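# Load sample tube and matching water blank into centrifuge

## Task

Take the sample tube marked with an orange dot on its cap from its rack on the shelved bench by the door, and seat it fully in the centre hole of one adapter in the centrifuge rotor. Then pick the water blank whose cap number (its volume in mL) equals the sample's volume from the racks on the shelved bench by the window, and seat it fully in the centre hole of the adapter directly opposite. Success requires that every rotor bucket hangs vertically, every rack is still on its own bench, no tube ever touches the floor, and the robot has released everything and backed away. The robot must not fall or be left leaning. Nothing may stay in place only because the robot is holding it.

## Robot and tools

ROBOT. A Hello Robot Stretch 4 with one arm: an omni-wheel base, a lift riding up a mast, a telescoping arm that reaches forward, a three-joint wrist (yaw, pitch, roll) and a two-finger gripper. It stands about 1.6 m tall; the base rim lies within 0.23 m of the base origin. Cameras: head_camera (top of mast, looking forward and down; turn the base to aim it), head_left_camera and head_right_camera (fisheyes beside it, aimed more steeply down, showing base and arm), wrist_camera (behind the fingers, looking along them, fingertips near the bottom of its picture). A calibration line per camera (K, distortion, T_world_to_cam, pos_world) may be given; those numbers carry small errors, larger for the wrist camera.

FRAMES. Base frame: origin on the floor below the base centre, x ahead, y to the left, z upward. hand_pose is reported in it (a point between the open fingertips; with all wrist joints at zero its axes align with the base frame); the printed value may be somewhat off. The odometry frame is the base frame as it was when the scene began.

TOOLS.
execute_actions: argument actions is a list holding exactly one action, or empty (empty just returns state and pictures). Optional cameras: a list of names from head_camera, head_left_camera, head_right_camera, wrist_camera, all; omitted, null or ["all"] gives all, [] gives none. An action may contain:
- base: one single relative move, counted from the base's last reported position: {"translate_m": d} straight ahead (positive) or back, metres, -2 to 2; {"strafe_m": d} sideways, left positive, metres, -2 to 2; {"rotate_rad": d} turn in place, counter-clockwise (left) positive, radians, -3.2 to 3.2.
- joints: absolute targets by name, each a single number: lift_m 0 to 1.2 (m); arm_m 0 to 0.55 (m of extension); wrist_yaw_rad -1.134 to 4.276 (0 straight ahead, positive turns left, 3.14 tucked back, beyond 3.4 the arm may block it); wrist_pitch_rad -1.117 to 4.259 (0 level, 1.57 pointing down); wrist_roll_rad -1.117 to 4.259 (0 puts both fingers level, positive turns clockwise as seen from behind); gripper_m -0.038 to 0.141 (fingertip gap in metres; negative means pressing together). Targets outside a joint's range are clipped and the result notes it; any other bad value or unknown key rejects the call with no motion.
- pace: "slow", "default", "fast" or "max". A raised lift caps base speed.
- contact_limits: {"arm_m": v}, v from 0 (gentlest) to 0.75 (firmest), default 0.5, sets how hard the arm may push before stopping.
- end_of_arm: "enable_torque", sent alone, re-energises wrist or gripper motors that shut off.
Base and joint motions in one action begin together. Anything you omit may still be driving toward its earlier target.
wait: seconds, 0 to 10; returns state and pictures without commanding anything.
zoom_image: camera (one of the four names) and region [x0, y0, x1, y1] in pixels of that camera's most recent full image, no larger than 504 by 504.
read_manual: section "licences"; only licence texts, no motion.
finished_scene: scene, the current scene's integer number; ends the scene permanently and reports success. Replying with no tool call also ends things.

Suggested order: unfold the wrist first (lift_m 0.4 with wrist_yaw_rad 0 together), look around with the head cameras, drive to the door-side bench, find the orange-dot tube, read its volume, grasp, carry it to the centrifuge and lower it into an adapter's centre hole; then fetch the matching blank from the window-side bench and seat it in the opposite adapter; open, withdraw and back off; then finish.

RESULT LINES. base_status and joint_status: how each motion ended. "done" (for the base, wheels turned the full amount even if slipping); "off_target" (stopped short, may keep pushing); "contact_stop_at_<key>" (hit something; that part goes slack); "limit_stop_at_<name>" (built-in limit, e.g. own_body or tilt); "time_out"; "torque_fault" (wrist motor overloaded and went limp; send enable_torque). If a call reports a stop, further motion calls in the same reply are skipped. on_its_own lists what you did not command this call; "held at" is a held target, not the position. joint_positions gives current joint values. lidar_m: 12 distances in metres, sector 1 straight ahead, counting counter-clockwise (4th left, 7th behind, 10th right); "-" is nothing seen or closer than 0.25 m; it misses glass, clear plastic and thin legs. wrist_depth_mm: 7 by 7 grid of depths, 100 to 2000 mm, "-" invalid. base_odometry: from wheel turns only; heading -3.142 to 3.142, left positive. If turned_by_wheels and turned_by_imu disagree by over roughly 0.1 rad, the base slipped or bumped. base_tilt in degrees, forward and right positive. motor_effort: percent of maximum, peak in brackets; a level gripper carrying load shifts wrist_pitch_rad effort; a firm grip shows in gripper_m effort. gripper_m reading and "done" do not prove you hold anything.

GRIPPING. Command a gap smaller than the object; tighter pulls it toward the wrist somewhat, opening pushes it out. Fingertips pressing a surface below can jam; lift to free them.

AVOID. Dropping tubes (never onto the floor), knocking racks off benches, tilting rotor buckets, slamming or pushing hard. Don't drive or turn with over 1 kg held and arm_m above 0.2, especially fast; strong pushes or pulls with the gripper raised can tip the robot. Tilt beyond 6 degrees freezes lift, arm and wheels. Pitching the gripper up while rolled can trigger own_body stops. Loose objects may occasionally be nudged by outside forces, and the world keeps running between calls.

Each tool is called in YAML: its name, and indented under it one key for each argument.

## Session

execute_actions:
  actions: []

Scene clock: 0.00 s.
base_odometry: x=+0.000 y=+0.000 heading=+0.000 (m, m, rad; odometry frame)
turned_by_wheels: +0.000 (rad since the last result)
turned_by_imu: +0.000 (rad since the last result)
base_tilt: forward=+0.3 right=+0.1 (deg)
lidar_m: 0.89 0.92 1.16 1.82 1.87 1.63 1.44 2.18 1.48 1.29 1.32 1.74
base_status: not commanded
joint_positions: lift_m=+0.192 arm_m=+0.000 wrist_yaw_rad=+3.135 wrist_pitch_rad=+0.007 wrist_roll_rad=+0.004 gripper_m=+0.057
joint_status: not commanded
motor_effort: lift_m=+20 arm_m=+0 wrist_yaw_rad=+2 wrist_pitch_rad=-8 wrist_roll_rad=+0 gripper_m=-4 wheel_0=+0 wheel_1=-1 wheel_2=+1 (%)
hand_pose: x=-0.1171 y=+0.0893 z=+0.3676 quat_wxyz=(+0.003, -0.004, +0.002, +1.000) (m; base frame)
wrist_depth_mm: - 140 255 - - - - / - 117 142 - - - - / - 121 153 1618 1708 - - / 143 143 272 1618 1708 - - / 224 - - 1661 1708 - - / 223 1182 218 1255 215 1229 1229 / 229 798 878 - 891 831 866
pictures: head_camera, head_left_camera, head_right_camera, wrist_camera
camera_calibration (this result's frames):
wrist_camera: T_world_to_cam=[[-0.0235163, 0.999593, 0.0161476, -0.0928947], [0.0353351, 0.016973, -0.999231, 0.423565], [-0.999099, -0.0229277, -0.0357199, 0.134357], [0, 0, 0, 1]] pos_world=[0.117084, 0.0887482, 0.429539]
Images, in order (width x height): head_camera 420x560, head_left_camera 420x672, head_right_camera 420x672, wrist_camera 616x392.

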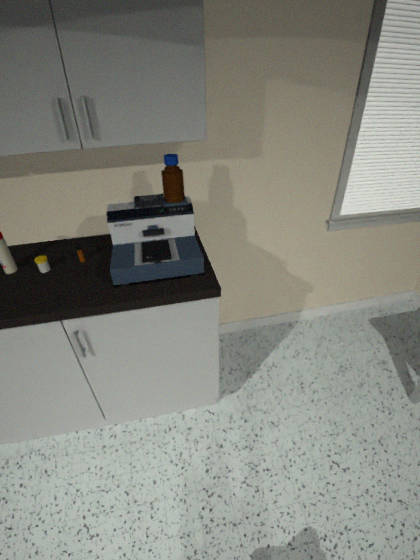

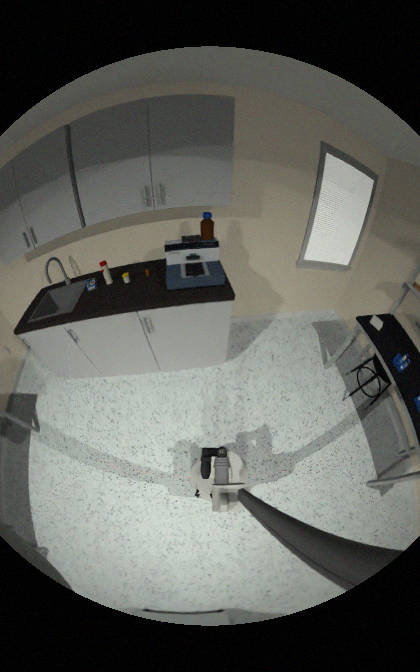

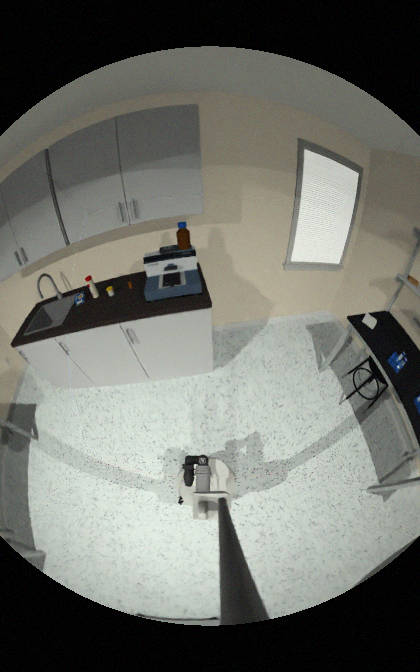

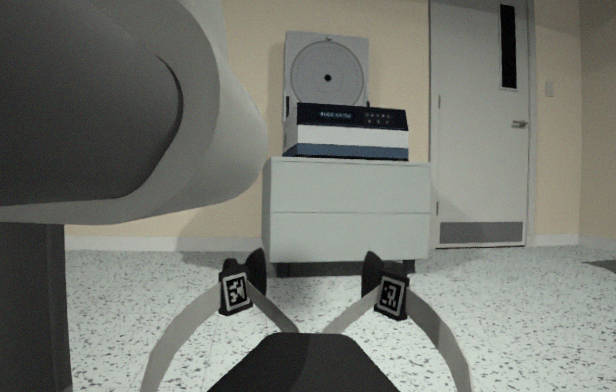

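execute_actions:
  actions:
    - {"base":{"rotate_rad":1.77},"joints":{"lift_m":0.4,"wrist_yaw_rad":0}}
  cameras: ["head_camera"]

execute_actions:
  actions:
    - {"base":{"translate_m":1.1},"joints":{"lift_m":0.9,"wrist_pitch_rad":0.3},"pace":"fast"}
  cameras: ["head_camera","wrist_camera"]

Scene clock: 5.97 s.
base_odometry: x=+0.000 y=+0.000 heading=+1.769 (m, m, rad; odometry frame)
turned_by_wheels: +1.769 (rad since the last result)
turned_by_imu: +1.784 (rad since the last result)
base_tilt: forward=+0.3 right=+0.0 (deg)
lidar_m: 1.82 1.91 1.49 1.46 2.29 1.38 1.31 1.39 1.63 0.91 0.96 1.35
base_status: done
joint_positions: lift_m=+0.400 arm_m=+0.000 wrist_yaw_rad=+0.001 wrist_pitch_rad=+0.007 wrist_roll_rad=+0.004 gripper_m=+0.057
joint_status: all done
motor_effort: lift_m=+22(22) arm_m=+0(0) wrist_yaw_rad=+0(4) wrist_pitch_rad=-9(8) wrist_roll_rad=-1(0) gripper_m=-4(5) wheel_0=-3(10) wheel_1=-6(13) wheel_2=-5(13) (%)
hand_pose: x=+0.4594 y=-0.0873 z=+0.5759 quat_wxyz=(+1.000, +0.002, +0.004, +0.000) (m; base frame)
wrist_depth_mm: - - - - - - - / - - - - - - - / - - - - - - - / - - - - - - - / - - - - - - - / 1618 1661 217 1808 215 1808 1281 / 1205 1138 1281 - 1308 1229 1255
pictures: head_camera
Images, in order (width x height): head_camera 420x560.

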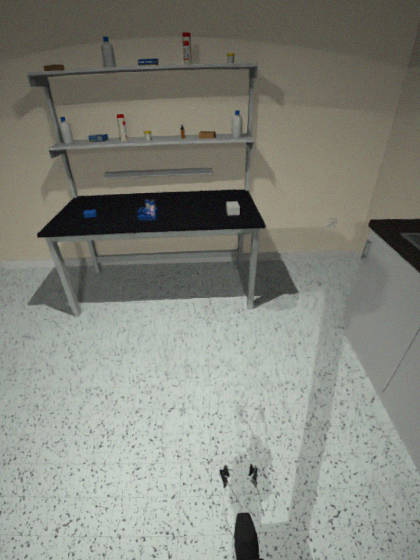

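Scene clock: 10.00 s.
base_odometry: x=-0.217 y=+1.078 heading=+1.769 (m, m, rad; odometry frame)
turned_by_wheels: +0.000 (rad since the last result)
turned_by_imu: -0.003 (rad since the last result)
base_tilt: forward=+0.3 right=+0.0 (deg)
lidar_m: 0.72 0.77 1.06 1.45 1.50 3.14 2.54 1.35 0.98 0.94 0.99 0.75
base_status: done
joint_positions: lift_m=+0.900 arm_m=+0.000 wrist_yaw_rad=+0.000 wrist_pitch_rad=+0.302 wrist_roll_rad=+0.004 gripper_m=+0.057
joint_status: all done
motor_effort: lift_m=+21(25) arm_m=+0(0) wrist_yaw_rad=+2(0) wrist_pitch_rad=-6(5) wrist_roll_rad=+0(0) gripper_m=-3(4) wheel_0=+2(9) wheel_1=+5(10) wheel_2=-3(18) (%)
hand_pose: x=+0.4463 y=-0.0874 z=+0.9922 quat_wxyz=(+0.989, +0.002, +0.150, +0.000) (m; base frame)
wrist_depth_mm: 1042 1118 1182 1182 1025 1160 1160 / 1308 1281 1308 1281 1229 1229 1205 / 1336 1336 1336 1308 1308 1281 1281 / 1042 1060 1078 1078 1078 1366 1308 / 723 732 741 741 741 1397 1397 / 661 647 217 603 216 621 1499 / 1430 1397 1499 - 1430 1366 1464
pictures: head_camera, wrist_camera
camera_calibration (this result's frames):
wrist_camera: T_world_to_cam=[[0.0335441, -0.999415, 0.006716, -0.103912], [-0.323891, -0.0172276, -0.945938, 1.13525], [0.9455, 0.0295553, -0.324279, 0.138563], [0, 0, 0, 1]] pos_world=[0.240169, -0.0883885, 1.1195]
Images, in order (width x height): head_camera 420x560, wrist_camera 616x392.

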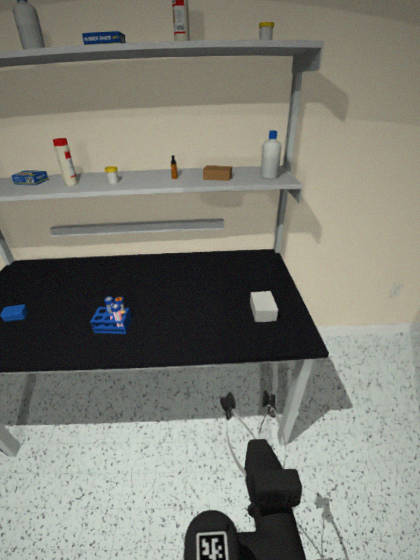

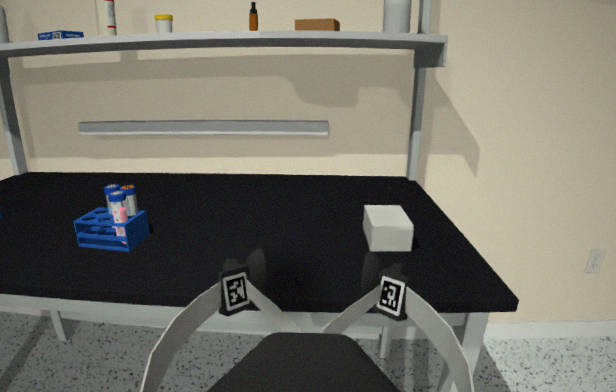

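execute_actions:
  actions:
    - {"base":{"strafe_m":0.39},"joints":{"lift_m":1.1,"wrist_pitch_rad":1.57}}
  cameras: []

execute_actions:
  actions:
    - {"base":{"translate_m":0.3},"joints":{"arm_m":0.45}}
  cameras: ["wrist_camera"]

Scene clock: 15.97 s.
base_odometry: x=-0.599 y=+1.001 heading=+1.769 (m, m, rad; odometry frame)
turned_by_wheels: +0.000 (rad since the last result)
turned_by_imu: -0.002 (rad since the last result)
base_tilt: forward=+0.3 right=+0.0 (deg)
lidar_m: 0.73 0.76 1.81 1.09 1.07 2.60 2.64 1.90 1.38 1.32 1.07 0.75
base_status: done
joint_positions: lift_m=+1.100 arm_m=+0.000 wrist_yaw_rad=+0.000 wrist_pitch_rad=+1.570 wrist_roll_rad=+0.004 gripper_m=+0.057
joint_status: all done
motor_effort: lift_m=+22(23) arm_m=+0(0) wrist_yaw_rad=+0(0) wrist_pitch_rad=-1(1) wrist_roll_rad=+0(0) gripper_m=-3(3) wheel_0=-3(9) wheel_1=+4(13) wheel_2=+0(3) (%)
hand_pose: x=+0.1711 y=-0.0874 z=+0.9895 quat_wxyz=(+0.707, +0.001, +0.707, -0.001) (m; base frame)
wrist_depth_mm: 1229 1229 1205 1182 1205 1182 1138 / 1229 1205 1205 1205 1205 1160 1160 / 1255 1205 1229 1182 1205 1205 1182 / 1229 1229 1229 1205 1205 1205 1205 / 1255 1255 1008 1008 1205 1205 1182 / 1255 1229 217 1008 1205 1205 1182 / 1255 1281 1229 - 1229 1205 1182
pictures: none
No camera images: the call's "cameras" was empty. Leave "cameras" out to get every camera's image.

Scene clock: 18.43 s.
base_odometry: x=-0.658 y=+1.295 heading=+1.770 (m, m, rad; odometry frame)
turned_by_wheels: +0.000 (rad since the last result)
turned_by_imu: -0.001 (rad since the last result)
base_tilt: forward=+0.4 right=+0.1 (deg)
lidar_m: 0.40 0.46 0.66 1.73 1.15 1.50 2.92 1.92 1.39 1.33 0.59 0.45
base_status: done
joint_positions: lift_m=+1.100 arm_m=+0.449 wrist_yaw_rad=+0.000 wrist_pitch_rad=+1.570 wrist_roll_rad=+0.004 gripper_m=+0.057
joint_status: all done
motor_effort: lift_m=+22(22) arm_m=+8(9) wrist_yaw_rad=+0(2) wrist_pitch_rad=+0(2) wrist_roll_rad=+0(0) gripper_m=-4(2) wheel_0=+4(8) wheel_1=+6(10) wheel_2=-5(15) (%)
hand_pose: x=+0.6197 y=-0.0874 z=+0.9895 quat_wxyz=(+0.707, +0.001, +0.707, -0.001) (m; base frame)
wrist_depth_mm: 455 452 449 445 442 439 436 / 459 455 452 449 445 439 436 / 459 459 452 449 445 442 436 / 462 462 455 397 445 445 439 / 466 459 449 449 449 449 442 / 469 462 216 459 215 445 445 / 1281 469 462 - 455 452 449
pictures: wrist_camera
camera_calibration (this result's frames):
wrist_camera: T_world_to_cam=[[0.0166481, -0.999413, -0.0299438, -0.0629842], [-0.999489, -0.017452, 0.0267902, 0.644993], [-0.0272971, 0.0294825, -0.999193, 1.24439], [0, 0, 0, 1]] pos_world=[0.67968, -0.0883785, 1.22422]
Images, in order (width x height): wrist_camera 616x392.

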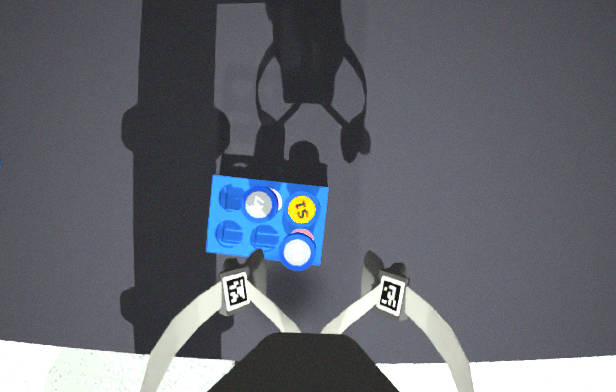

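execute_actions:
  actions:
    - {"base":{"strafe_m":0.051},"joints":{"arm_m":0.494,"lift_m":1.045,"wrist_roll_rad":1.69}}
  cameras: ["wrist_camera"]

Scene clock: 26.30 s.
base_odometry: x=-0.708 y=+1.285 heading=+1.770 (m, m, rad; odometry frame)
turned_by_wheels: +0.000 (rad since the last result)
turned_by_imu: -0.001 (rad since the last result)
base_tilt: forward=+0.3 right=+0.1 (deg)
lidar_m: 0.40 0.47 0.63 1.67 1.07 1.45 3.47 1.97 1.45 1.38 0.62 0.45
base_status: done
joint_positions: lift_m=+1.045 arm_m=+0.493 wrist_yaw_rad=+0.000 wrist_pitch_rad=+1.570 wrist_roll_rad=+1.690 gripper_m=+0.057
joint_status: all done
motor_effort: lift_m=+17(22) arm_m=+8(9) wrist_yaw_rad=+1(1) wrist_pitch_rad=-1(2) wrist_roll_rad=+0(5) gripper_m=-4(3) wheel_0=-3(9) wheel_1=+6(13) wheel_2=+0(3) (%)
hand_pose: x=+0.6637 y=-0.0874 z=+0.9349 quat_wxyz=(+0.470, +0.529, +0.469, -0.529) (m; base frame)
wrist_depth_mm: 402 399 397 392 389 387 1118 / 404 402 397 394 389 389 1118 / 404 399 399 394 394 392 1138 / 407 404 402 338 392 392 931 / 410 404 404 340 394 394 931 / 410 407 216 394 216 397 1138 / 415 410 404 - 399 397 1138
pictures: wrist_camera
camera_calibration (this result's frames):
wrist_camera: T_world_to_cam=[[-0.994704, 0.0980777, -0.0307321, 0.702521], [0.0972339, 0.994872, 0.0278483, 0.0500129], [0.0333058, 0.0247126, -0.99914, 1.15034], [0, 0, 0, 1]] pos_world=[0.655625, -0.147086, 1.16954]
Images, in order (width x height): wrist_camera 616x392.

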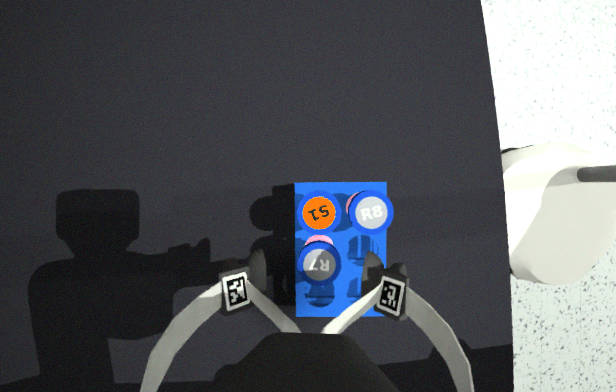

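execute_actions:
  actions:
    - {"joints":{"lift_m":1.0,"arm_m":0.488},"pace":"slow"}
  cameras: ["wrist_camera"]

execute_actions:
  actions:
    - {"joints":{"gripper_m":0.005}}
  cameras: ["wrist_camera"]

execute_actions:
  actions:
    - {"joints":{"lift_m":1.065},"pace":"slow"}
  cameras: ["wrist_camera"]

execute_actions:
  actions:
    - {"base":{"strafe_m":0.005},"joints":{"arm_m":0.448},"pace":"slow"}
  cameras: ["wrist_camera"]

Scene clock: 34.83 s.
base_odometry: x=-0.708 y=+1.285 heading=+1.770 (m, m, rad; odometry frame)
turned_by_wheels: +0.000 (rad since the last result)
turned_by_imu: -0.001 (rad since the last result)
base_tilt: forward=+0.2 right=+0.1 (deg)
lidar_m: 0.42 0.45 0.63 1.66 1.09 1.47 3.06 1.95 1.47 1.39 0.63 0.45
base_status: not commanded
joint_positions: lift_m=+1.000 arm_m=+0.490 wrist_yaw_rad=+0.000 wrist_pitch_rad=+1.570 wrist_roll_rad=+1.690 gripper_m=+0.057
joint_status: all done
motor_effort: lift_m=+17(17) arm_m=-9(8) wrist_yaw_rad=+1(0) wrist_pitch_rad=+0(1) wrist_roll_rad=+1(1) gripper_m=-3(5) wheel_0=-4(4) wheel_1=+7(6) wheel_2=+0(0) (%)
hand_pose: x=+0.6607 y=-0.0874 z=+0.8900 quat_wxyz=(+0.470, +0.529, +0.469, -0.529) (m; base frame)
wrist_depth_mm: 355 353 351 349 343 343 1078 / 357 355 351 347 345 343 1060 / 359 357 353 351 347 345 1078 / 362 359 355 291 349 347 878 / 364 359 357 293 347 347 891 / 364 362 217 294 216 349 1098 / 366 362 359 - 355 351 1098
pictures: wrist_camera
camera_calibration (this result's frames):
wrist_camera: T_world_to_cam=[[-0.994704, 0.0980833, -0.0307319, 0.69816], [0.0972394, 0.994871, 0.0278483, 0.051553], [0.0333057, 0.0247124, -0.99914, 1.1055], [0, 0, 0, 1]] pos_world=[0.65263, -0.147086, 1.12457]
Images, in order (width x height): wrist_camera 616x392.

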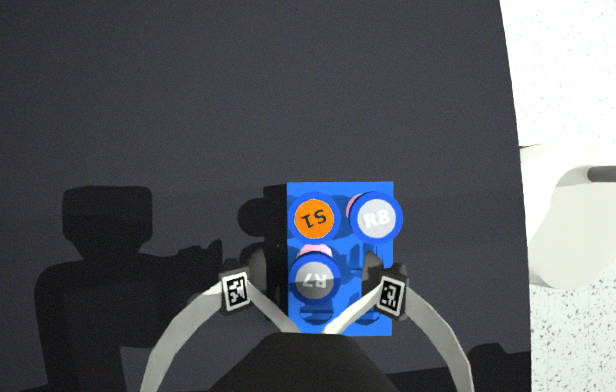

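Scene clock: 36.13 s.
base_odometry: x=-0.708 y=+1.285 heading=+1.770 (m, m, rad; odometry frame)
turned_by_wheels: +0.000 (rad since the last result)
turned_by_imu: +0.000 (rad since the last result)
base_tilt: forward=+0.3 right=+0.1 (deg)
lidar_m: 0.42 0.43 0.61 1.66 1.10 1.45 3.51 1.96 1.45 1.37 0.64 0.45
base_status: not commanded
joint_positions: lift_m=+1.000 arm_m=+0.490 wrist_yaw_rad=+0.000 wrist_pitch_rad=+1.570 wrist_roll_rad=+1.690 gripper_m=+0.005
joint_status: all done
motor_effort: lift_m=+17(17) arm_m=-9(8) wrist_yaw_rad=+1(1) wrist_pitch_rad=-1(1) wrist_roll_rad=+0(1) gripper_m=-14(17) wheel_0=-3(3) wheel_1=+7(7) wheel_2=+0(0) (%)
hand_pose: x=+0.6607 y=-0.0874 z=+0.8900 quat_wxyz=(+0.470, +0.529, +0.469, -0.529) (m; base frame)
wrist_depth_mm: 357 353 351 347 343 343 1078 / 357 353 351 349 347 343 1078 / 359 355 353 351 345 345 1078 / 359 357 355 290 347 347 891 / 364 362 355 232 351 347 891 / 366 362 195 228 189 351 1098 / 366 364 359 - 353 349 1118
pictures: wrist_camera
camera_calibration (this result's frames):
wrist_camera: T_world_to_cam=[[-0.994703, 0.0980841, -0.0307321, 0.698161], [0.0972403, 0.994871, 0.0278483, 0.0515524], [0.033306, 0.0247124, -0.99914, 1.1055], [0, 0, 0, 1]] pos_world=[0.65263, -0.147086, 1.12457]
Images, in order (width x height): wrist_camera 616x392.

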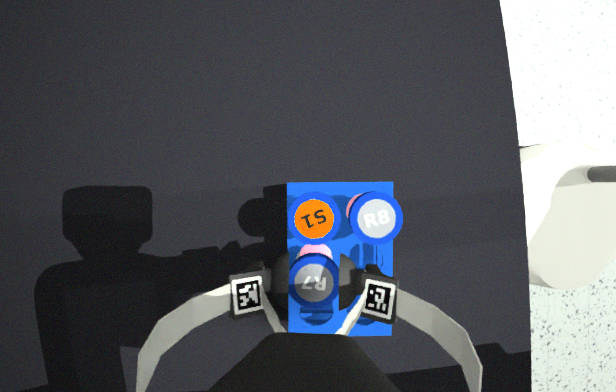

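Scene clock: 37.57 s.
base_odometry: x=-0.708 y=+1.285 heading=+1.770 (m, m, rad; odometry frame)
turned_by_wheels: +0.000 (rad since the last result)
turned_by_imu: +0.000 (rad since the last result)
base_tilt: forward=+0.4 right=+0.0 (deg)
lidar_m: 0.42 0.46 0.61 1.67 1.11 1.48 3.50 1.97 1.44 1.35 0.64 0.46
base_status: not commanded
joint_positions: lift_m=+1.065 arm_m=+0.490 wrist_yaw_rad=+0.000 wrist_pitch_rad=+1.570 wrist_roll_rad=+1.690 gripper_m=+0.005
joint_status: all done
motor_effort: lift_m=+23(24) arm_m=-9(9) wrist_yaw_rad=+1(1) wrist_pitch_rad=-1(1) wrist_roll_rad=+1(1) gripper_m=-14(15) wheel_0=-3(3) wheel_1=+7(6) wheel_2=+0(0) (%)
hand_pose: x=+0.6607 y=-0.0874 z=+0.9545 quat_wxyz=(+0.470, +0.529, +0.469, -0.529) (m; base frame)
wrist_depth_mm: 421 415 415 410 407 1118 1138 / 424 421 418 413 410 1160 1138 / 424 421 415 415 413 410 1160 / 427 421 418 357 415 413 931 / 427 427 424 317 415 413 960 / 433 430 194 229 189 415 1160 / 433 427 427 - 418 418 1182
pictures: wrist_camera
camera_calibration (this result's frames):
wrist_camera: T_world_to_cam=[[-0.994703, 0.0980841, -0.030732, 0.700142], [0.0972403, 0.994871, 0.0278483, 0.0497552], [0.0333059, 0.0247124, -0.99914, 1.16998], [0, 0, 0, 1]] pos_world=[0.652628, -0.147086, 1.18911]
Images, in order (width x height): wrist_camera 616x392.

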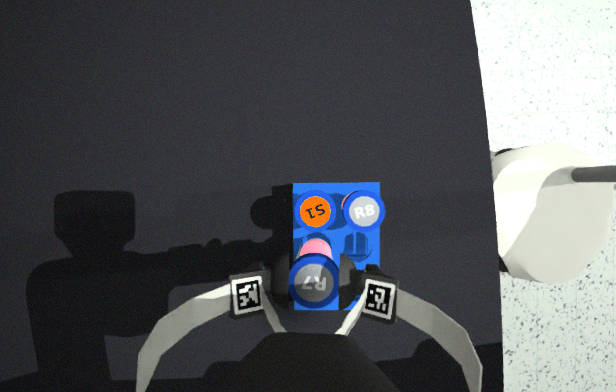

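Scene clock: 39.10 s.
base_odometry: x=-0.713 y=+1.284 heading=+1.770 (m, m, rad; odometry frame)
turned_by_wheels: +0.000 (rad since the last result)
turned_by_imu: +0.000 (rad since the last result)
base_tilt: forward=+0.3 right=+0.0 (deg)
lidar_m: 0.42 0.45 0.62 1.67 1.10 1.47 2.93 1.94 1.45 1.38 0.64 0.46
base_status: done
joint_positions: lift_m=+1.065 arm_m=+0.450 wrist_yaw_rad=+0.000 wrist_pitch_rad=+1.570 wrist_roll_rad=+1.690 gripper_m=+0.005
joint_status: all done
motor_effort: lift_m=+23(23) arm_m=-9(8) wrist_yaw_rad=-1(1) wrist_pitch_rad=-2(2) wrist_roll_rad=+1(1) gripper_m=-15(16) wheel_0=-5(9) wheel_1=+7(9) wheel_2=+0(0) (%)
hand_pose: x=+0.6207 y=-0.0874 z=+0.9545 quat_wxyz=(+0.470, +0.529, +0.469, -0.529) (m; base frame)
wrist_depth_mm: 421 415 413 413 410 1118 1160 / 421 418 415 410 410 1160 1160 / 424 424 418 413 413 1160 1138 / 427 427 418 355 413 946 946 / 430 427 421 315 418 960 946 / 430 427 194 227 189 1160 1138 / 433 430 430 - 418 1160 1160
pictures: wrist_camera
camera_calibration (this result's frames):
wrist_camera: T_world_to_cam=[[-0.994701, 0.0981069, -0.0307322, 0.660355], [0.0972631, 0.994869, 0.0278483, 0.0536303], [0.0333067, 0.0247116, -0.99914, 1.17132], [0, 0, 0, 1]] pos_world=[0.612627, -0.147086, 1.18911]
Images, in order (width x height): wrist_camera 616x392.

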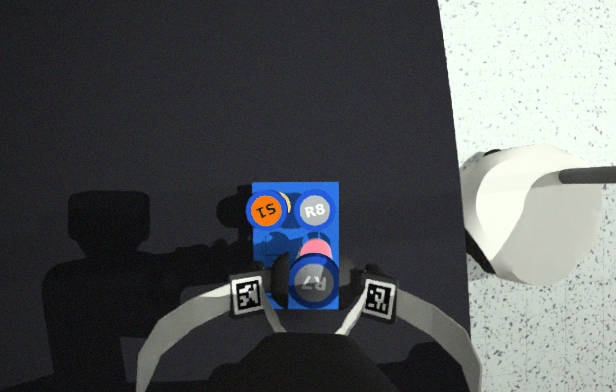

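execute_actions:
  actions:
    - {"joints":{"lift_m":1.002},"pace":"slow"}
  cameras: ["wrist_camera"]

execute_actions:
  actions:
    - {"joints":{"gripper_m":0.052}}
  cameras: []

execute_actions:
  actions:
    - {"joints":{"lift_m":1.045}}
  cameras: []

execute_actions:
  actions:
    - {"base":{"strafe_m":-0.046},"joints":{"arm_m":0.487,"wrist_roll_rad":0.12}}
  cameras: ["wrist_camera"]

Scene clock: 46.20 s.
base_odometry: x=-0.713 y=+1.284 heading=+1.770 (m, m, rad; odometry frame)
turned_by_wheels: +0.000 (rad since the last result)
turned_by_imu: -0.001 (rad since the last result)
base_tilt: forward=+0.3 right=+0.1 (deg)
lidar_m: 0.43 0.45 0.63 1.67 1.10 1.44 3.35 1.97 1.45 1.38 0.60 0.45
base_status: not commanded
joint_positions: lift_m=+1.002 arm_m=+0.450 wrist_yaw_rad=+0.000 wrist_pitch_rad=+1.570 wrist_roll_rad=+1.690 gripper_m=+0.005
joint_status: all done
motor_effort: lift_m=+17(22) arm_m=-8(8) wrist_yaw_rad=+1(1) wrist_pitch_rad=+0(0) wrist_roll_rad=+1(1) gripper_m=-15(15) wheel_0=-5(5) wheel_1=+7(7) wheel_2=+0(0) (%)
hand_pose: x=+0.6207 y=-0.0874 z=+0.8919 quat_wxyz=(+0.470, +0.529, +0.469, -0.529) (m; base frame)
wrist_depth_mm: 357 355 353 349 347 1098 1060 / 359 359 353 351 347 1078 1078 / 362 359 355 353 349 904 1078 / 362 359 357 296 351 351 878 / 366 362 357 235 353 353 891 / 368 364 194 228 189 351 1098 / 368 366 362 - 355 355 1098
pictures: wrist_camera
camera_calibration (this result's frames):
wrist_camera: T_world_to_cam=[[-0.994701, 0.0981071, -0.0307321, 0.658431], [0.0972633, 0.994869, 0.0278483, 0.0553725], [0.0333065, 0.0247116, -0.99914, 1.10881], [0, 0, 0, 1]] pos_world=[0.612626, -0.147086, 1.12655]
Images, in order (width x height): wrist_camera 616x392.

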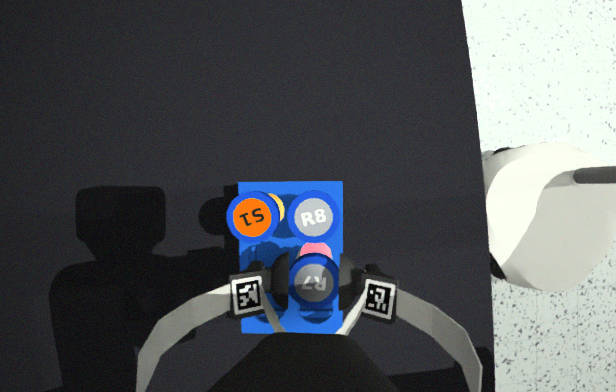

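Scene clock: 47.47 s.
base_odometry: x=-0.713 y=+1.284 heading=+1.770 (m, m, rad; odometry frame)
turned_by_wheels: +0.000 (rad since the last result)
turned_by_imu: +0.000 (rad since the last result)
base_tilt: forward=+0.3 right=+0.1 (deg)
lidar_m: 0.40 0.45 0.63 1.67 1.11 1.45 3.32 1.99 1.43 1.38 0.63 0.45
base_status: not commanded
joint_positions: lift_m=+1.002 arm_m=+0.450 wrist_yaw_rad=+0.000 wrist_pitch_rad=+1.570 wrist_roll_rad=+1.690 gripper_m=+0.052
joint_status: all done
motor_effort: lift_m=+17(17) arm_m=-9(9) wrist_yaw_rad=+0(0) wrist_pitch_rad=+1(0) wrist_roll_rad=+0(0) gripper_m=-4(15) wheel_0=-5(5) wheel_1=+7(7) wheel_2=+0(0) (%)
hand_pose: x=+0.6207 y=-0.0874 z=+0.8919 quat_wxyz=(+0.470, +0.529, +0.469, -0.529) (m; base frame)
wrist_depth_mm: 357 355 353 349 347 1078 1078 / 359 355 355 351 347 1078 1078 / 362 359 355 353 349 904 1078 / 362 362 355 296 351 349 878 / 364 362 359 296 353 351 891 / 366 364 201 298 214 351 1098 / 368 366 364 - 355 355 1098
pictures: none
No camera images: the call's "cameras" was empty. Leave "cameras" out to get every camera's image.

Scene clock: 48.50 s.
base_odometry: x=-0.713 y=+1.284 heading=+1.770 (m, m, rad; odometry frame)
turned_by_wheels: +0.000 (rad since the last result)
turned_by_imu: +0.000 (rad since the last result)
base_tilt: forward=+0.4 right=+0.1 (deg)
lidar_m: 0.41 0.46 0.64 1.68 1.07 1.46 3.34 1.98 1.47 1.38 0.63 0.44
base_status: not commanded
joint_positions: lift_m=+1.045 arm_m=+0.450 wrist_yaw_rad=+0.000 wrist_pitch_rad=+1.570 wrist_roll_rad=+1.690 gripper_m=+0.052
joint_status: all done
motor_effort: lift_m=+22(24) arm_m=-8(8) wrist_yaw_rad=+1(1) wrist_pitch_rad=-2(1) wrist_roll_rad=+1(1) gripper_m=-5(3) wheel_0=-5(5) wheel_1=+7(7) wheel_2=+0(0) (%)
hand_pose: x=+0.6207 y=-0.0874 z=+0.9345 quat_wxyz=(+0.470, +0.529, +0.469, -0.529) (m; base frame)
wrist_depth_mm: 402 399 394 392 389 1118 1098 / 404 399 397 394 389 1138 1098 / 404 402 397 394 392 1138 1118 / 407 404 399 338 394 931 917 / 410 404 402 340 394 931 917 / 410 410 201 373 214 1160 1138 / 413 407 407 - 399 1182 1160
pictures: none
No camera images: the call's "cameras" was empty. Leave "cameras" out to get every camera's image.

Scene clock: 50.00 s.
base_odometry: x=-0.668 y=+1.293 heading=+1.770 (m, m, rad; odometry frame)
turned_by_wheels: +0.000 (rad since the last result)
turned_by_imu: -0.001 (rad since the last result)
base_tilt: forward=+0.3 right=+0.1 (deg)
lidar_m: 0.42 0.43 0.60 1.68 1.15 1.52 2.88 1.91 1.39 1.33 0.64 0.43
base_status: done
joint_positions: lift_m=+1.045 arm_m=+0.485 wrist_yaw_rad=+0.000 wrist_pitch_rad=+1.570 wrist_roll_rad=+0.120 gripper_m=+0.052
joint_status: all done
motor_effort: lift_m=+22(22) arm_m=+8(9) wrist_yaw_rad=+2(1) wrist_pitch_rad=-1(0) wrist_roll_rad=-1(3) gripper_m=-4(4) wheel_0=+2(10) wheel_1=-5(15) wheel_2=+0(0) (%)
hand_pose: x=+0.6566 y=-0.0874 z=+0.9345 quat_wxyz=(+0.706, +0.043, +0.706, -0.042) (m; base frame)
wrist_depth_mm: 402 397 392 392 389 384 384 / 404 402 397 394 394 384 384 / 404 402 399 394 394 387 384 / 410 404 402 397 394 392 387 / 410 407 342 340 397 394 389 / 410 407 200 279 214 397 392 / 413 410 407 - 399 394 394
pictures: wrist_camera
camera_calibration (this result's frames):
wrist_camera: T_world_to_cam=[[-0.099638, -0.99457, -0.0300368, 0.0116205], [-0.994737, 0.0988391, 0.0270054, 0.690174], [-0.0238899, 0.0325695, -0.999184, 1.18845], [0, 0, 0, 1]] pos_world=[0.716091, -0.0953662, 1.16919]
Images, in order (width x height): wrist_camera 616x392.

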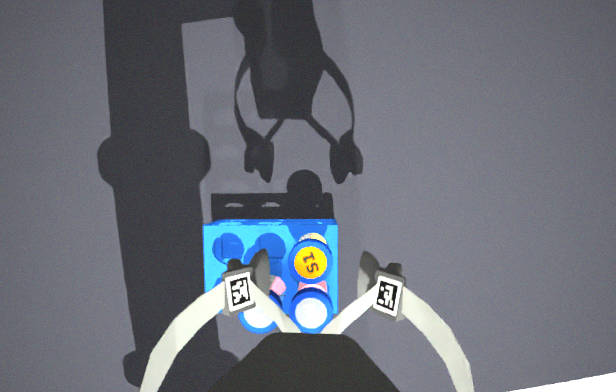

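execute_actions:
  actions:
    - {"base":{"strafe_m":0.004},"joints":{"lift_m":0.996,"arm_m":0.489},"pace":"slow"}
  cameras: ["wrist_camera"]

execute_actions:
  actions:
    - {"joints":{"gripper_m":0.005}}
  cameras: []

execute_actions:
  actions:
    - {"joints":{"lift_m":1.19},"pace":"slow"}
  cameras: ["wrist_camera","head_right_camera"]

zoom_image:
  camera: "head_right_camera"
  region: [180,290,250,360]

Scene clock: 55.67 s.
base_odometry: x=-0.671 y=+1.292 heading=+1.770 (m, m, rad; odometry frame)
turned_by_wheels: +0.000 (rad since the last result)
turned_by_imu: -0.001 (rad since the last result)
base_tilt: forward=+0.3 right=+0.1 (deg)
lidar_m: 0.40 0.46 0.64 1.70 1.13 1.51 2.90 1.92 1.41 1.33 0.64 0.45
base_status: done
joint_positions: lift_m=+0.996 arm_m=+0.487 wrist_yaw_rad=+0.000 wrist_pitch_rad=+1.570 wrist_roll_rad=+0.120 gripper_m=+0.052
joint_status: all done
motor_effort: lift_m=+17(22) arm_m=+9(7) wrist_yaw_rad=+1(1) wrist_pitch_rad=+2(1) wrist_roll_rad=-1(1) gripper_m=-4(3) wheel_0=-4(6) wheel_1=+7(7) wheel_2=+0(0) (%)
hand_pose: x=+0.6586 y=-0.0874 z=+0.8859 quat_wxyz=(+0.706, +0.043, +0.706, -0.042) (m; base frame)
wrist_depth_mm: 353 349 345 345 342 336 336 / 355 349 349 347 343 340 338 / 355 351 349 345 343 342 338 / 355 353 351 347 347 343 342 / 359 355 296 289 347 343 342 / 359 357 201 229 213 345 343 / 362 357 355 - 349 345 345
pictures: wrist_camera
camera_calibration (this result's frames):
wrist_camera: T_world_to_cam=[[-0.0996345, -0.994571, -0.0300368, 0.0103563], [-0.994737, 0.0988356, 0.0270055, 0.693457], [-0.0238902, 0.0325694, -0.999184, 1.13996], [0, 0, 0, 1]] pos_world=[0.718073, -0.095366, 1.12061]
Images, in order (width x height): wrist_camera 616x392.

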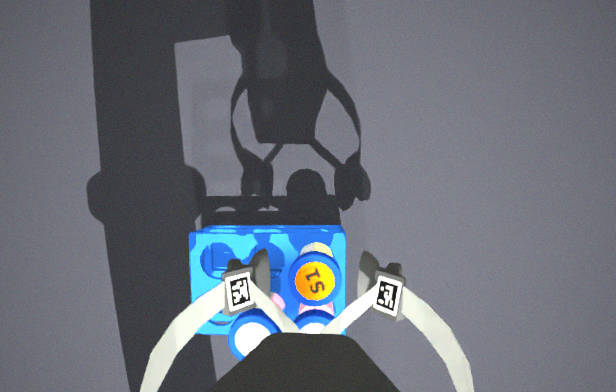

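Scene clock: 56.93 s.
base_odometry: x=-0.671 y=+1.292 heading=+1.770 (m, m, rad; odometry frame)
turned_by_wheels: +0.000 (rad since the last result)
turned_by_imu: +0.000 (rad since the last result)
base_tilt: forward=+0.4 right=+0.0 (deg)
lidar_m: 0.42 0.45 0.63 1.70 1.15 1.52 2.92 1.92 1.40 1.34 0.63 0.43
base_status: not commanded
joint_positions: lift_m=+0.996 arm_m=+0.487 wrist_yaw_rad=+0.000 wrist_pitch_rad=+1.570 wrist_roll_rad=+0.120 gripper_m=+0.005
joint_status: all done
motor_effort: lift_m=+17(17) arm_m=+9(8) wrist_yaw_rad=+0(2) wrist_pitch_rad=-2(0) wrist_roll_rad=-1(1) gripper_m=-16(14) wheel_0=-4(4) wheel_1=+7(7) wheel_2=+0(0) (%)
hand_pose: x=+0.6586 y=-0.0874 z=+0.8859 quat_wxyz=(+0.706, +0.043, +0.706, -0.042) (m; base frame)
wrist_depth_mm: 353 349 345 345 342 338 336 / 353 349 349 345 343 340 338 / 355 351 349 347 343 340 340 / 355 353 351 345 347 343 340 / 359 355 322 289 347 343 342 / 359 357 191 224 189 345 342 / 362 357 357 - 351 345 345
pictures: none
No camera images: the call's "cameras" was empty. Leave "cameras" out to get every camera's image.

Scene clock: 59.27 s.
base_odometry: x=-0.671 y=+1.292 heading=+1.770 (m, m, rad; odometry frame)
turned_by_wheels: +0.000 (rad since the last result)
turned_by_imu: -0.001 (rad since the last result)
base_tilt: forward=+0.3 right=+0.0 (deg)
lidar_m: 0.42 0.45 0.65 1.71 1.14 1.50 3.55 1.91 1.40 1.34 0.61 0.44
base_status: not commanded
joint_positions: lift_m=+1.190 arm_m=+0.487 wrist_yaw_rad=+0.000 wrist_pitch_rad=+1.570 wrist_roll_rad=+0.120 gripper_m=+0.005
joint_status: all done
motor_effort: lift_m=+23(24) arm_m=+9(8) wrist_yaw_rad=+0(2) wrist_pitch_rad=-2(1) wrist_roll_rad=-1(1) gripper_m=-15(16) wheel_0=-4(4) wheel_1=+7(7) wheel_2=+0(0) (%)
hand_pose: x=+0.6586 y=-0.0874 z=+1.0795 quat_wxyz=(+0.706, +0.043, +0.706, -0.042) (m; base frame)
wrist_depth_mm: 549 544 539 535 530 525 525 / 554 544 539 535 530 530 525 / 554 549 544 539 535 530 521 / 554 549 549 539 539 535 530 / 559 554 544 480 539 535 525 / 564 559 191 223 189 535 535 / 564 559 559 - 1281 1308 1281
pictures: head_right_camera, wrist_camera
camera_calibration (this result's frames):
wrist_camera: T_world_to_cam=[[-0.0996341, -0.994571, -0.0300368, 0.0161697], [-0.994737, 0.0988352, 0.0270056, 0.688232], [-0.0238903, 0.0325694, -0.999184, 1.33335], [0, 0, 0, 1]] pos_world=[0.718076, -0.0953659, 1.31416]
Images, in order (width x height): head_right_camera 420x672, wrist_camera 616x392.

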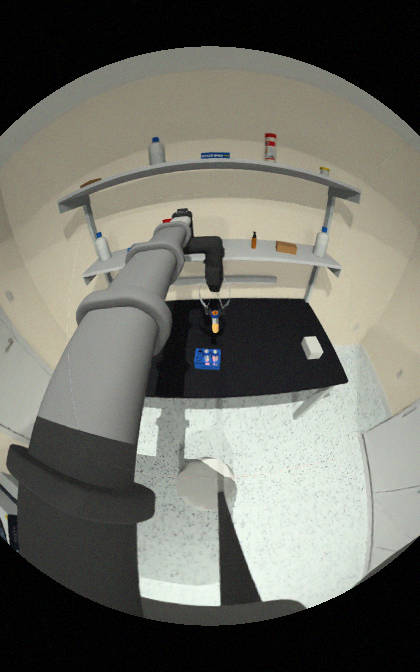

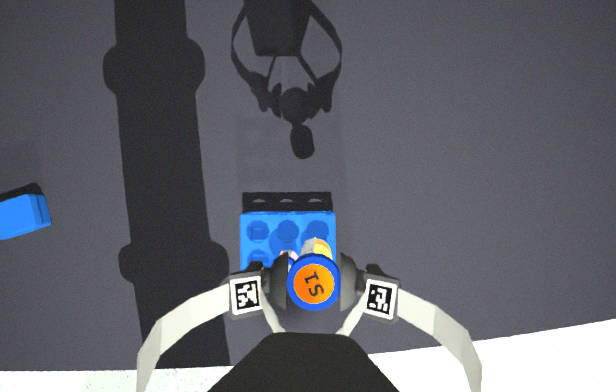

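Region (180, 290, 250, 360) of head_right_camera's 420x672 image, scaled by 7.200, with more detail than that image has.

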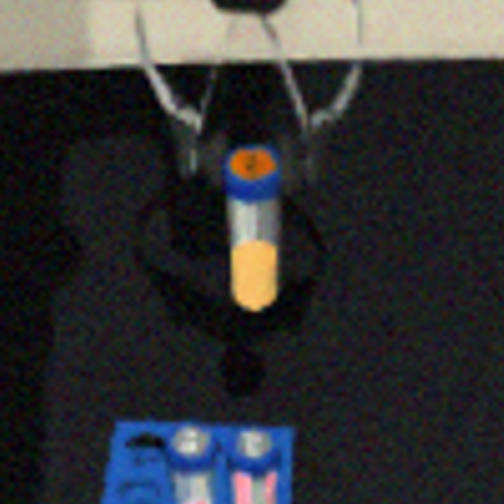

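execute_actions:
  actions:
    - {"base":{"translate_m":-0.85},"joints":{"wrist_roll_rad":0,"arm_m":0.4}}
  cameras: []

execute_actions:
  actions:
    - {"base":{"rotate_rad":1.571},"pace":"slow"}
  cameras: []

execute_actions:
  actions:
    - {"base":{"translate_m":0.68}}
  cameras: ["wrist_camera","head_right_camera"]

Scene clock: 69.23 s.
base_odometry: x=-0.503 y=+0.460 heading=+1.770 (m, m, rad; odometry frame)
turned_by_wheels: +0.000 (rad since the last result)
turned_by_imu: -0.002 (rad since the last result)
base_tilt: forward=+0.3 right=+0.1 (deg)
lidar_m: 0.57 1.33 1.08 1.04 1.10 2.57 1.88 1.96 1.39 1.32 1.40 1.33
base_status: done
joint_positions: lift_m=+1.190 arm_m=+0.401 wrist_yaw_rad=+0.000 wrist_pitch_rad=+1.570 wrist_roll_rad=+0.000 gripper_m=+0.005
joint_status: all done
motor_effort: lift_m=+22(23) arm_m=-8(9) wrist_yaw_rad=+2(1) wrist_pitch_rad=+1(2) wrist_roll_rad=-1(1) gripper_m=-15(14) wheel_0=-4(8) wheel_1=-5(13) wheel_2=+5(14) (%)
hand_pose: x=+0.5726 y=-0.0874 z=+1.0796 quat_wxyz=(+0.707, +0.000, +0.707, +0.000) (m; base frame)
wrist_depth_mm: 1336 1308 1281 1281 1281 1255 1281 / 1336 1308 1308 1281 1281 1255 1255 / 1308 1336 1308 1308 1281 1281 1229 / 1308 1336 1336 1336 1281 1281 1255 / 1366 1336 1308 1308 1281 1281 1281 / 1366 1336 191 223 188 1281 1281 / 1336 1336 1336 - 1336 1281 1281
pictures: none
No camera images: the call's "cameras" was empty. Leave "cameras" out to get every camera's image.

Scene clock: 72.10 s.
base_odometry: x=-0.503 y=+0.460 heading=-2.944 (m, m, rad; odometry frame)
turned_by_wheels: +1.570 (rad since the last result)
turned_by_imu: +1.584 (rad since the last result)
base_tilt: forward=+0.4 right=+0.0 (deg)
lidar_m: 0.56 1.09 2.54 1.84 1.95 1.38 1.35 1.42 1.33 1.26 1.31 1.08
base_status: done
joint_positions: lift_m=+1.190 arm_m=+0.401 wrist_yaw_rad=+0.000 wrist_pitch_rad=+1.570 wrist_roll_rad=+0.000 gripper_m=+0.005
joint_status: not commanded
motor_effort: lift_m=+22(22) arm_m=-8(8) wrist_yaw_rad=+0(2) wrist_pitch_rad=-1(2) wrist_roll_rad=-1(1) gripper_m=-15(14) wheel_0=-4(8) wheel_1=-6(11) wheel_2=-6(11) (%)
hand_pose: x=+0.5726 y=-0.0874 z=+1.0796 quat_wxyz=(+0.707, +0.000, +0.707, +0.000) (m; base frame)
wrist_depth_mm: 1308 1308 976 991 976 1255 1281 / 1336 1308 1308 1281 1281 1255 1255 / 1308 1336 1308 1308 1281 1281 1255 / 1336 1308 1308 1308 1308 1281 1281 / 1336 1336 1308 1281 1281 1281 1281 / 1366 1336 191 224 189 1308 1281 / 1336 1336 1366 - 1308 1308 1308
pictures: none
No camera images: the call's "cameras" was empty. Leave "cameras" out to get every camera's image.

Scene clock: 75.83 s.
base_odometry: x=-1.170 y=+0.326 heading=-2.943 (m, m, rad; odometry frame)
turned_by_wheels: +0.000 (rad since the last result)
turned_by_imu: -0.002 (rad since the last result)
base_tilt: forward=+0.3 right=+0.0 (deg)
lidar_m: 0.36 0.39 1.60 1.88 1.95 2.12 2.03 1.89 1.35 1.27 0.55 0.38
base_status: done
joint_positions: lift_m=+1.190 arm_m=+0.401 wrist_yaw_rad=+0.000 wrist_pitch_rad=+1.570 wrist_roll_rad=+0.000 gripper_m=+0.005
joint_status: not commanded
motor_effort: lift_m=+22(22) arm_m=-9(8) wrist_yaw_rad=+1(2) wrist_pitch_rad=-1(1) wrist_roll_rad=-1(1) gripper_m=-15(15) wheel_0=+2(7) wheel_1=+7(11) wheel_2=-5(14) (%)
hand_pose: x=+0.5726 y=-0.0874 z=+1.0796 quat_wxyz=(+0.707, +0.000, +0.707, +0.000) (m; base frame)
wrist_depth_mm: 1098 500 580 569 488 960 960 / 1336 512 559 554 554 1255 1281 / 1308 535 549 554 530 1255 1281 / 1308 521 564 559 544 1281 1308 / 1366 504 585 535 492 1281 1308 / 1366 508 190 223 189 1308 1281 / 1336 1336 1336 - 1308 1308 1281
pictures: head_right_camera, wrist_camera
camera_calibration (this result's frames):
wrist_camera: T_world_to_cam=[[0.0202573, -0.999346, -0.0299441, -0.0615637], [-0.999414, -0.0210673, 0.0269856, 0.594881], [-0.0275988, 0.0293799, -0.999187, 1.33322], [0, 0, 0, 1]] pos_world=[0.632575, -0.0881608, 1.31424]
Images, in order (width x height): head_right_camera 420x672, wrist_camera 616x392.

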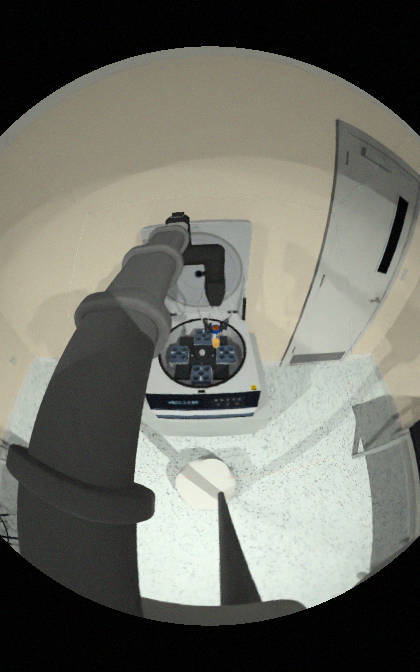

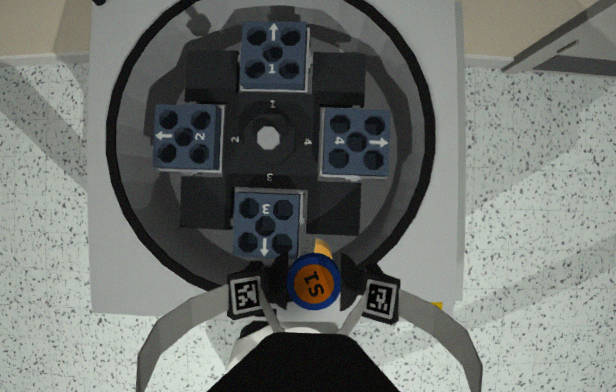

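execute_actions:
  actions:
    - {"base":{"strafe_m":-0.056},"joints":{"arm_m":0.528,"lift_m":1.035},"pace":"slow"}
  cameras: ["wrist_camera"]

zoom_image:
  camera: "wrist_camera"
  region: [240,180,390,330]

Scene clock: 81.60 s.
base_odometry: x=-1.181 y=+0.380 heading=-2.944 (m, m, rad; odometry frame)
turned_by_wheels: +0.000 (rad since the last result)
turned_by_imu: -0.002 (rad since the last result)
base_tilt: forward=+0.3 right=+0.1 (deg)
lidar_m: 0.35 0.37 0.54 1.93 1.98 2.13 2.02 1.83 1.29 1.21 1.52 0.39
base_status: done
joint_positions: lift_m=+1.035 arm_m=+0.526 wrist_yaw_rad=+0.000 wrist_pitch_rad=+1.570 wrist_roll_rad=+0.000 gripper_m=+0.005
joint_status: all done
motor_effort: lift_m=+17(22) arm_m=+9(7) wrist_yaw_rad=+0(2) wrist_pitch_rad=+1(0) wrist_roll_rad=-1(1) gripper_m=-16(14) wheel_0=+4(9) wheel_1=-8(11) wheel_2=+0(4) (%)
hand_pose: x=+0.6976 y=-0.0874 z=+0.9249 quat_wxyz=(+0.707, +0.000, +0.707, +0.000) (m; base frame)
wrist_depth_mm: 345 347 368 338 336 707 732 / 355 436 389 445 336 991 976 / 413 410 404 404 338 1118 1118 / 407 407 407 413 375 1118 1118 / 404 402 389 379 351 1118 1138 / 418 415 191 223 188 1138 1138 / 389 413 397 - 343 1138 1138
pictures: wrist_camera
camera_calibration (this result's frames):
wrist_camera: T_world_to_cam=[[0.0202967, -0.999345, -0.0299441, -0.0687542], [-0.999413, -0.0211067, 0.0269856, 0.724001], [-0.0275999, 0.0293788, -0.999187, 1.18216], [0, 0, 0, 1]] pos_world=[0.757599, -0.0881584, 1.15961]
Images, in order (width x height): wrist_camera 616x392.

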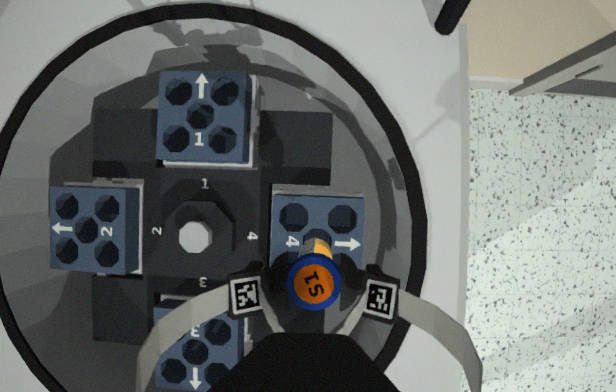

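Region (240, 180, 390, 330) of wrist_camera's 616x392 image, scaled by 3.360.

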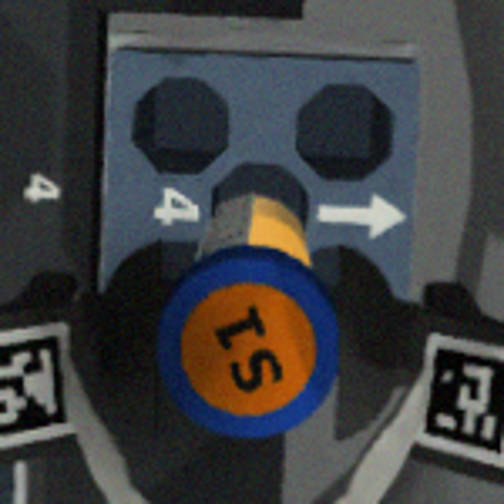

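Aligned.

execute_actions:
  actions:
    - {"joints":{"lift_m":0.99},"pace":"slow"}
  cameras: ["wrist_camera"]

execute_actions:
  actions:
    - {"joints":{"lift_m":0.92},"pace":"slow"}
  cameras: ["wrist_camera"]

Scene clock: 86.07 s.
base_odometry: x=-1.181 y=+0.380 heading=-2.944 (m, m, rad; odometry frame)
turned_by_wheels: +0.000 (rad since the last result)
turned_by_imu: -0.001 (rad since the last result)
base_tilt: forward=+0.3 right=+0.0 (deg)
lidar_m: 0.34 0.37 0.53 1.94 1.97 2.10 2.03 1.82 1.26 1.22 1.53 0.37
base_status: not commanded
joint_positions: lift_m=+0.990 arm_m=+0.526 wrist_yaw_rad=+0.000 wrist_pitch_rad=+1.570 wrist_roll_rad=+0.000 gripper_m=+0.005
joint_status: all done
motor_effort: lift_m=+17(17) arm_m=+8(8) wrist_yaw_rad=+0(2) wrist_pitch_rad=-1(0) wrist_roll_rad=-1(1) gripper_m=-15(15) wheel_0=+4(4) wheel_1=-9(8) wheel_2=+0(0) (%)
hand_pose: x=+0.6976 y=-0.0874 z=+0.8799 quat_wxyz=(+0.707, +0.000, +0.707, +0.000) (m; base frame)
wrist_depth_mm: 306 347 368 294 290 654 732 / 355 364 347 413 293 891 976 / 377 364 362 355 312 1060 1078 / 362 366 362 359 359 1078 1078 / 343 351 343 334 351 1098 1078 / 384 370 191 223 188 1078 1098 / 379 370 359 - 298 1098 1078
pictures: wrist_camera
camera_calibration (this result's frames):
wrist_camera: T_world_to_cam=[[0.0202967, -0.999345, -0.0299441, -0.0701017], [-0.999413, -0.0211066, 0.0269856, 0.725218], [-0.0275999, 0.0293788, -0.999187, 1.1372], [0, 0, 0, 1]] pos_world=[0.757601, -0.0881584, 1.11461]
Images, in order (width x height): wrist_camera 616x392.

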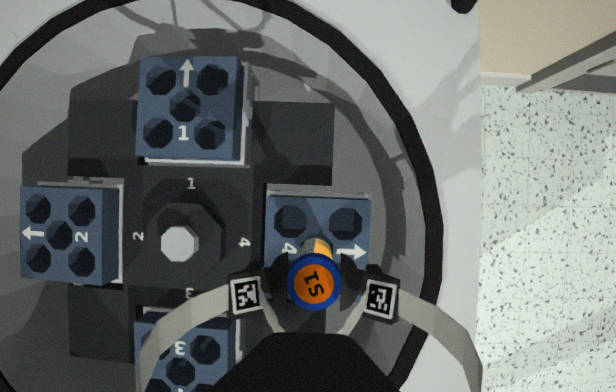

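Scene clock: 87.53 s.
base_odometry: x=-1.181 y=+0.380 heading=-2.944 (m, m, rad; odometry frame)
turned_by_wheels: +0.000 (rad since the last result)
turned_by_imu: +0.000 (rad since the last result)
base_tilt: forward=+0.3 right=+0.0 (deg)
lidar_m: 0.35 0.37 0.54 1.93 1.98 2.11 2.02 1.81 1.28 1.20 1.50 0.38
base_status: not commanded
joint_positions: lift_m=+0.920 arm_m=+0.526 wrist_yaw_rad=+0.000 wrist_pitch_rad=+1.570 wrist_roll_rad=+0.000 gripper_m=+0.005
joint_status: all done
motor_effort: lift_m=+17(18) arm_m=+9(8) wrist_yaw_rad=+1(2) wrist_pitch_rad=-2(1) wrist_roll_rad=-1(1) gripper_m=-15(14) wheel_0=+4(4) wheel_1=-8(8) wheel_2=+0(0) (%)
hand_pose: x=+0.6976 y=-0.0874 z=+0.8099 quat_wxyz=(+0.707, +0.000, +0.707, +0.000) (m; base frame)
wrist_depth_mm: 306 268 319 293 222 220 732 / 294 265 289 289 235 221 976 / 296 278 290 287 312 222 1008 / 294 294 291 290 325 223 991 / 289 274 293 264 306 224 1008 / 300 297 191 223 188 225 1008 / 301 272 294 - 282 227 1042
pictures: wrist_camera
camera_calibration (this result's frames):
wrist_camera: T_world_to_cam=[[0.0202965, -0.999345, -0.029944, -0.0721978], [-0.999413, -0.0211064, 0.0269854, 0.727117], [-0.0275998, 0.0293788, -0.999187, 1.06726], [0, 0, 0, 1]] pos_world=[0.757612, -0.0881585, 1.04461]
Images, in order (width x height): wrist_camera 616x392.

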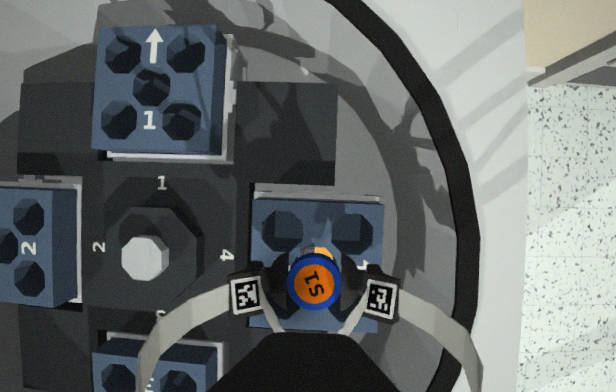

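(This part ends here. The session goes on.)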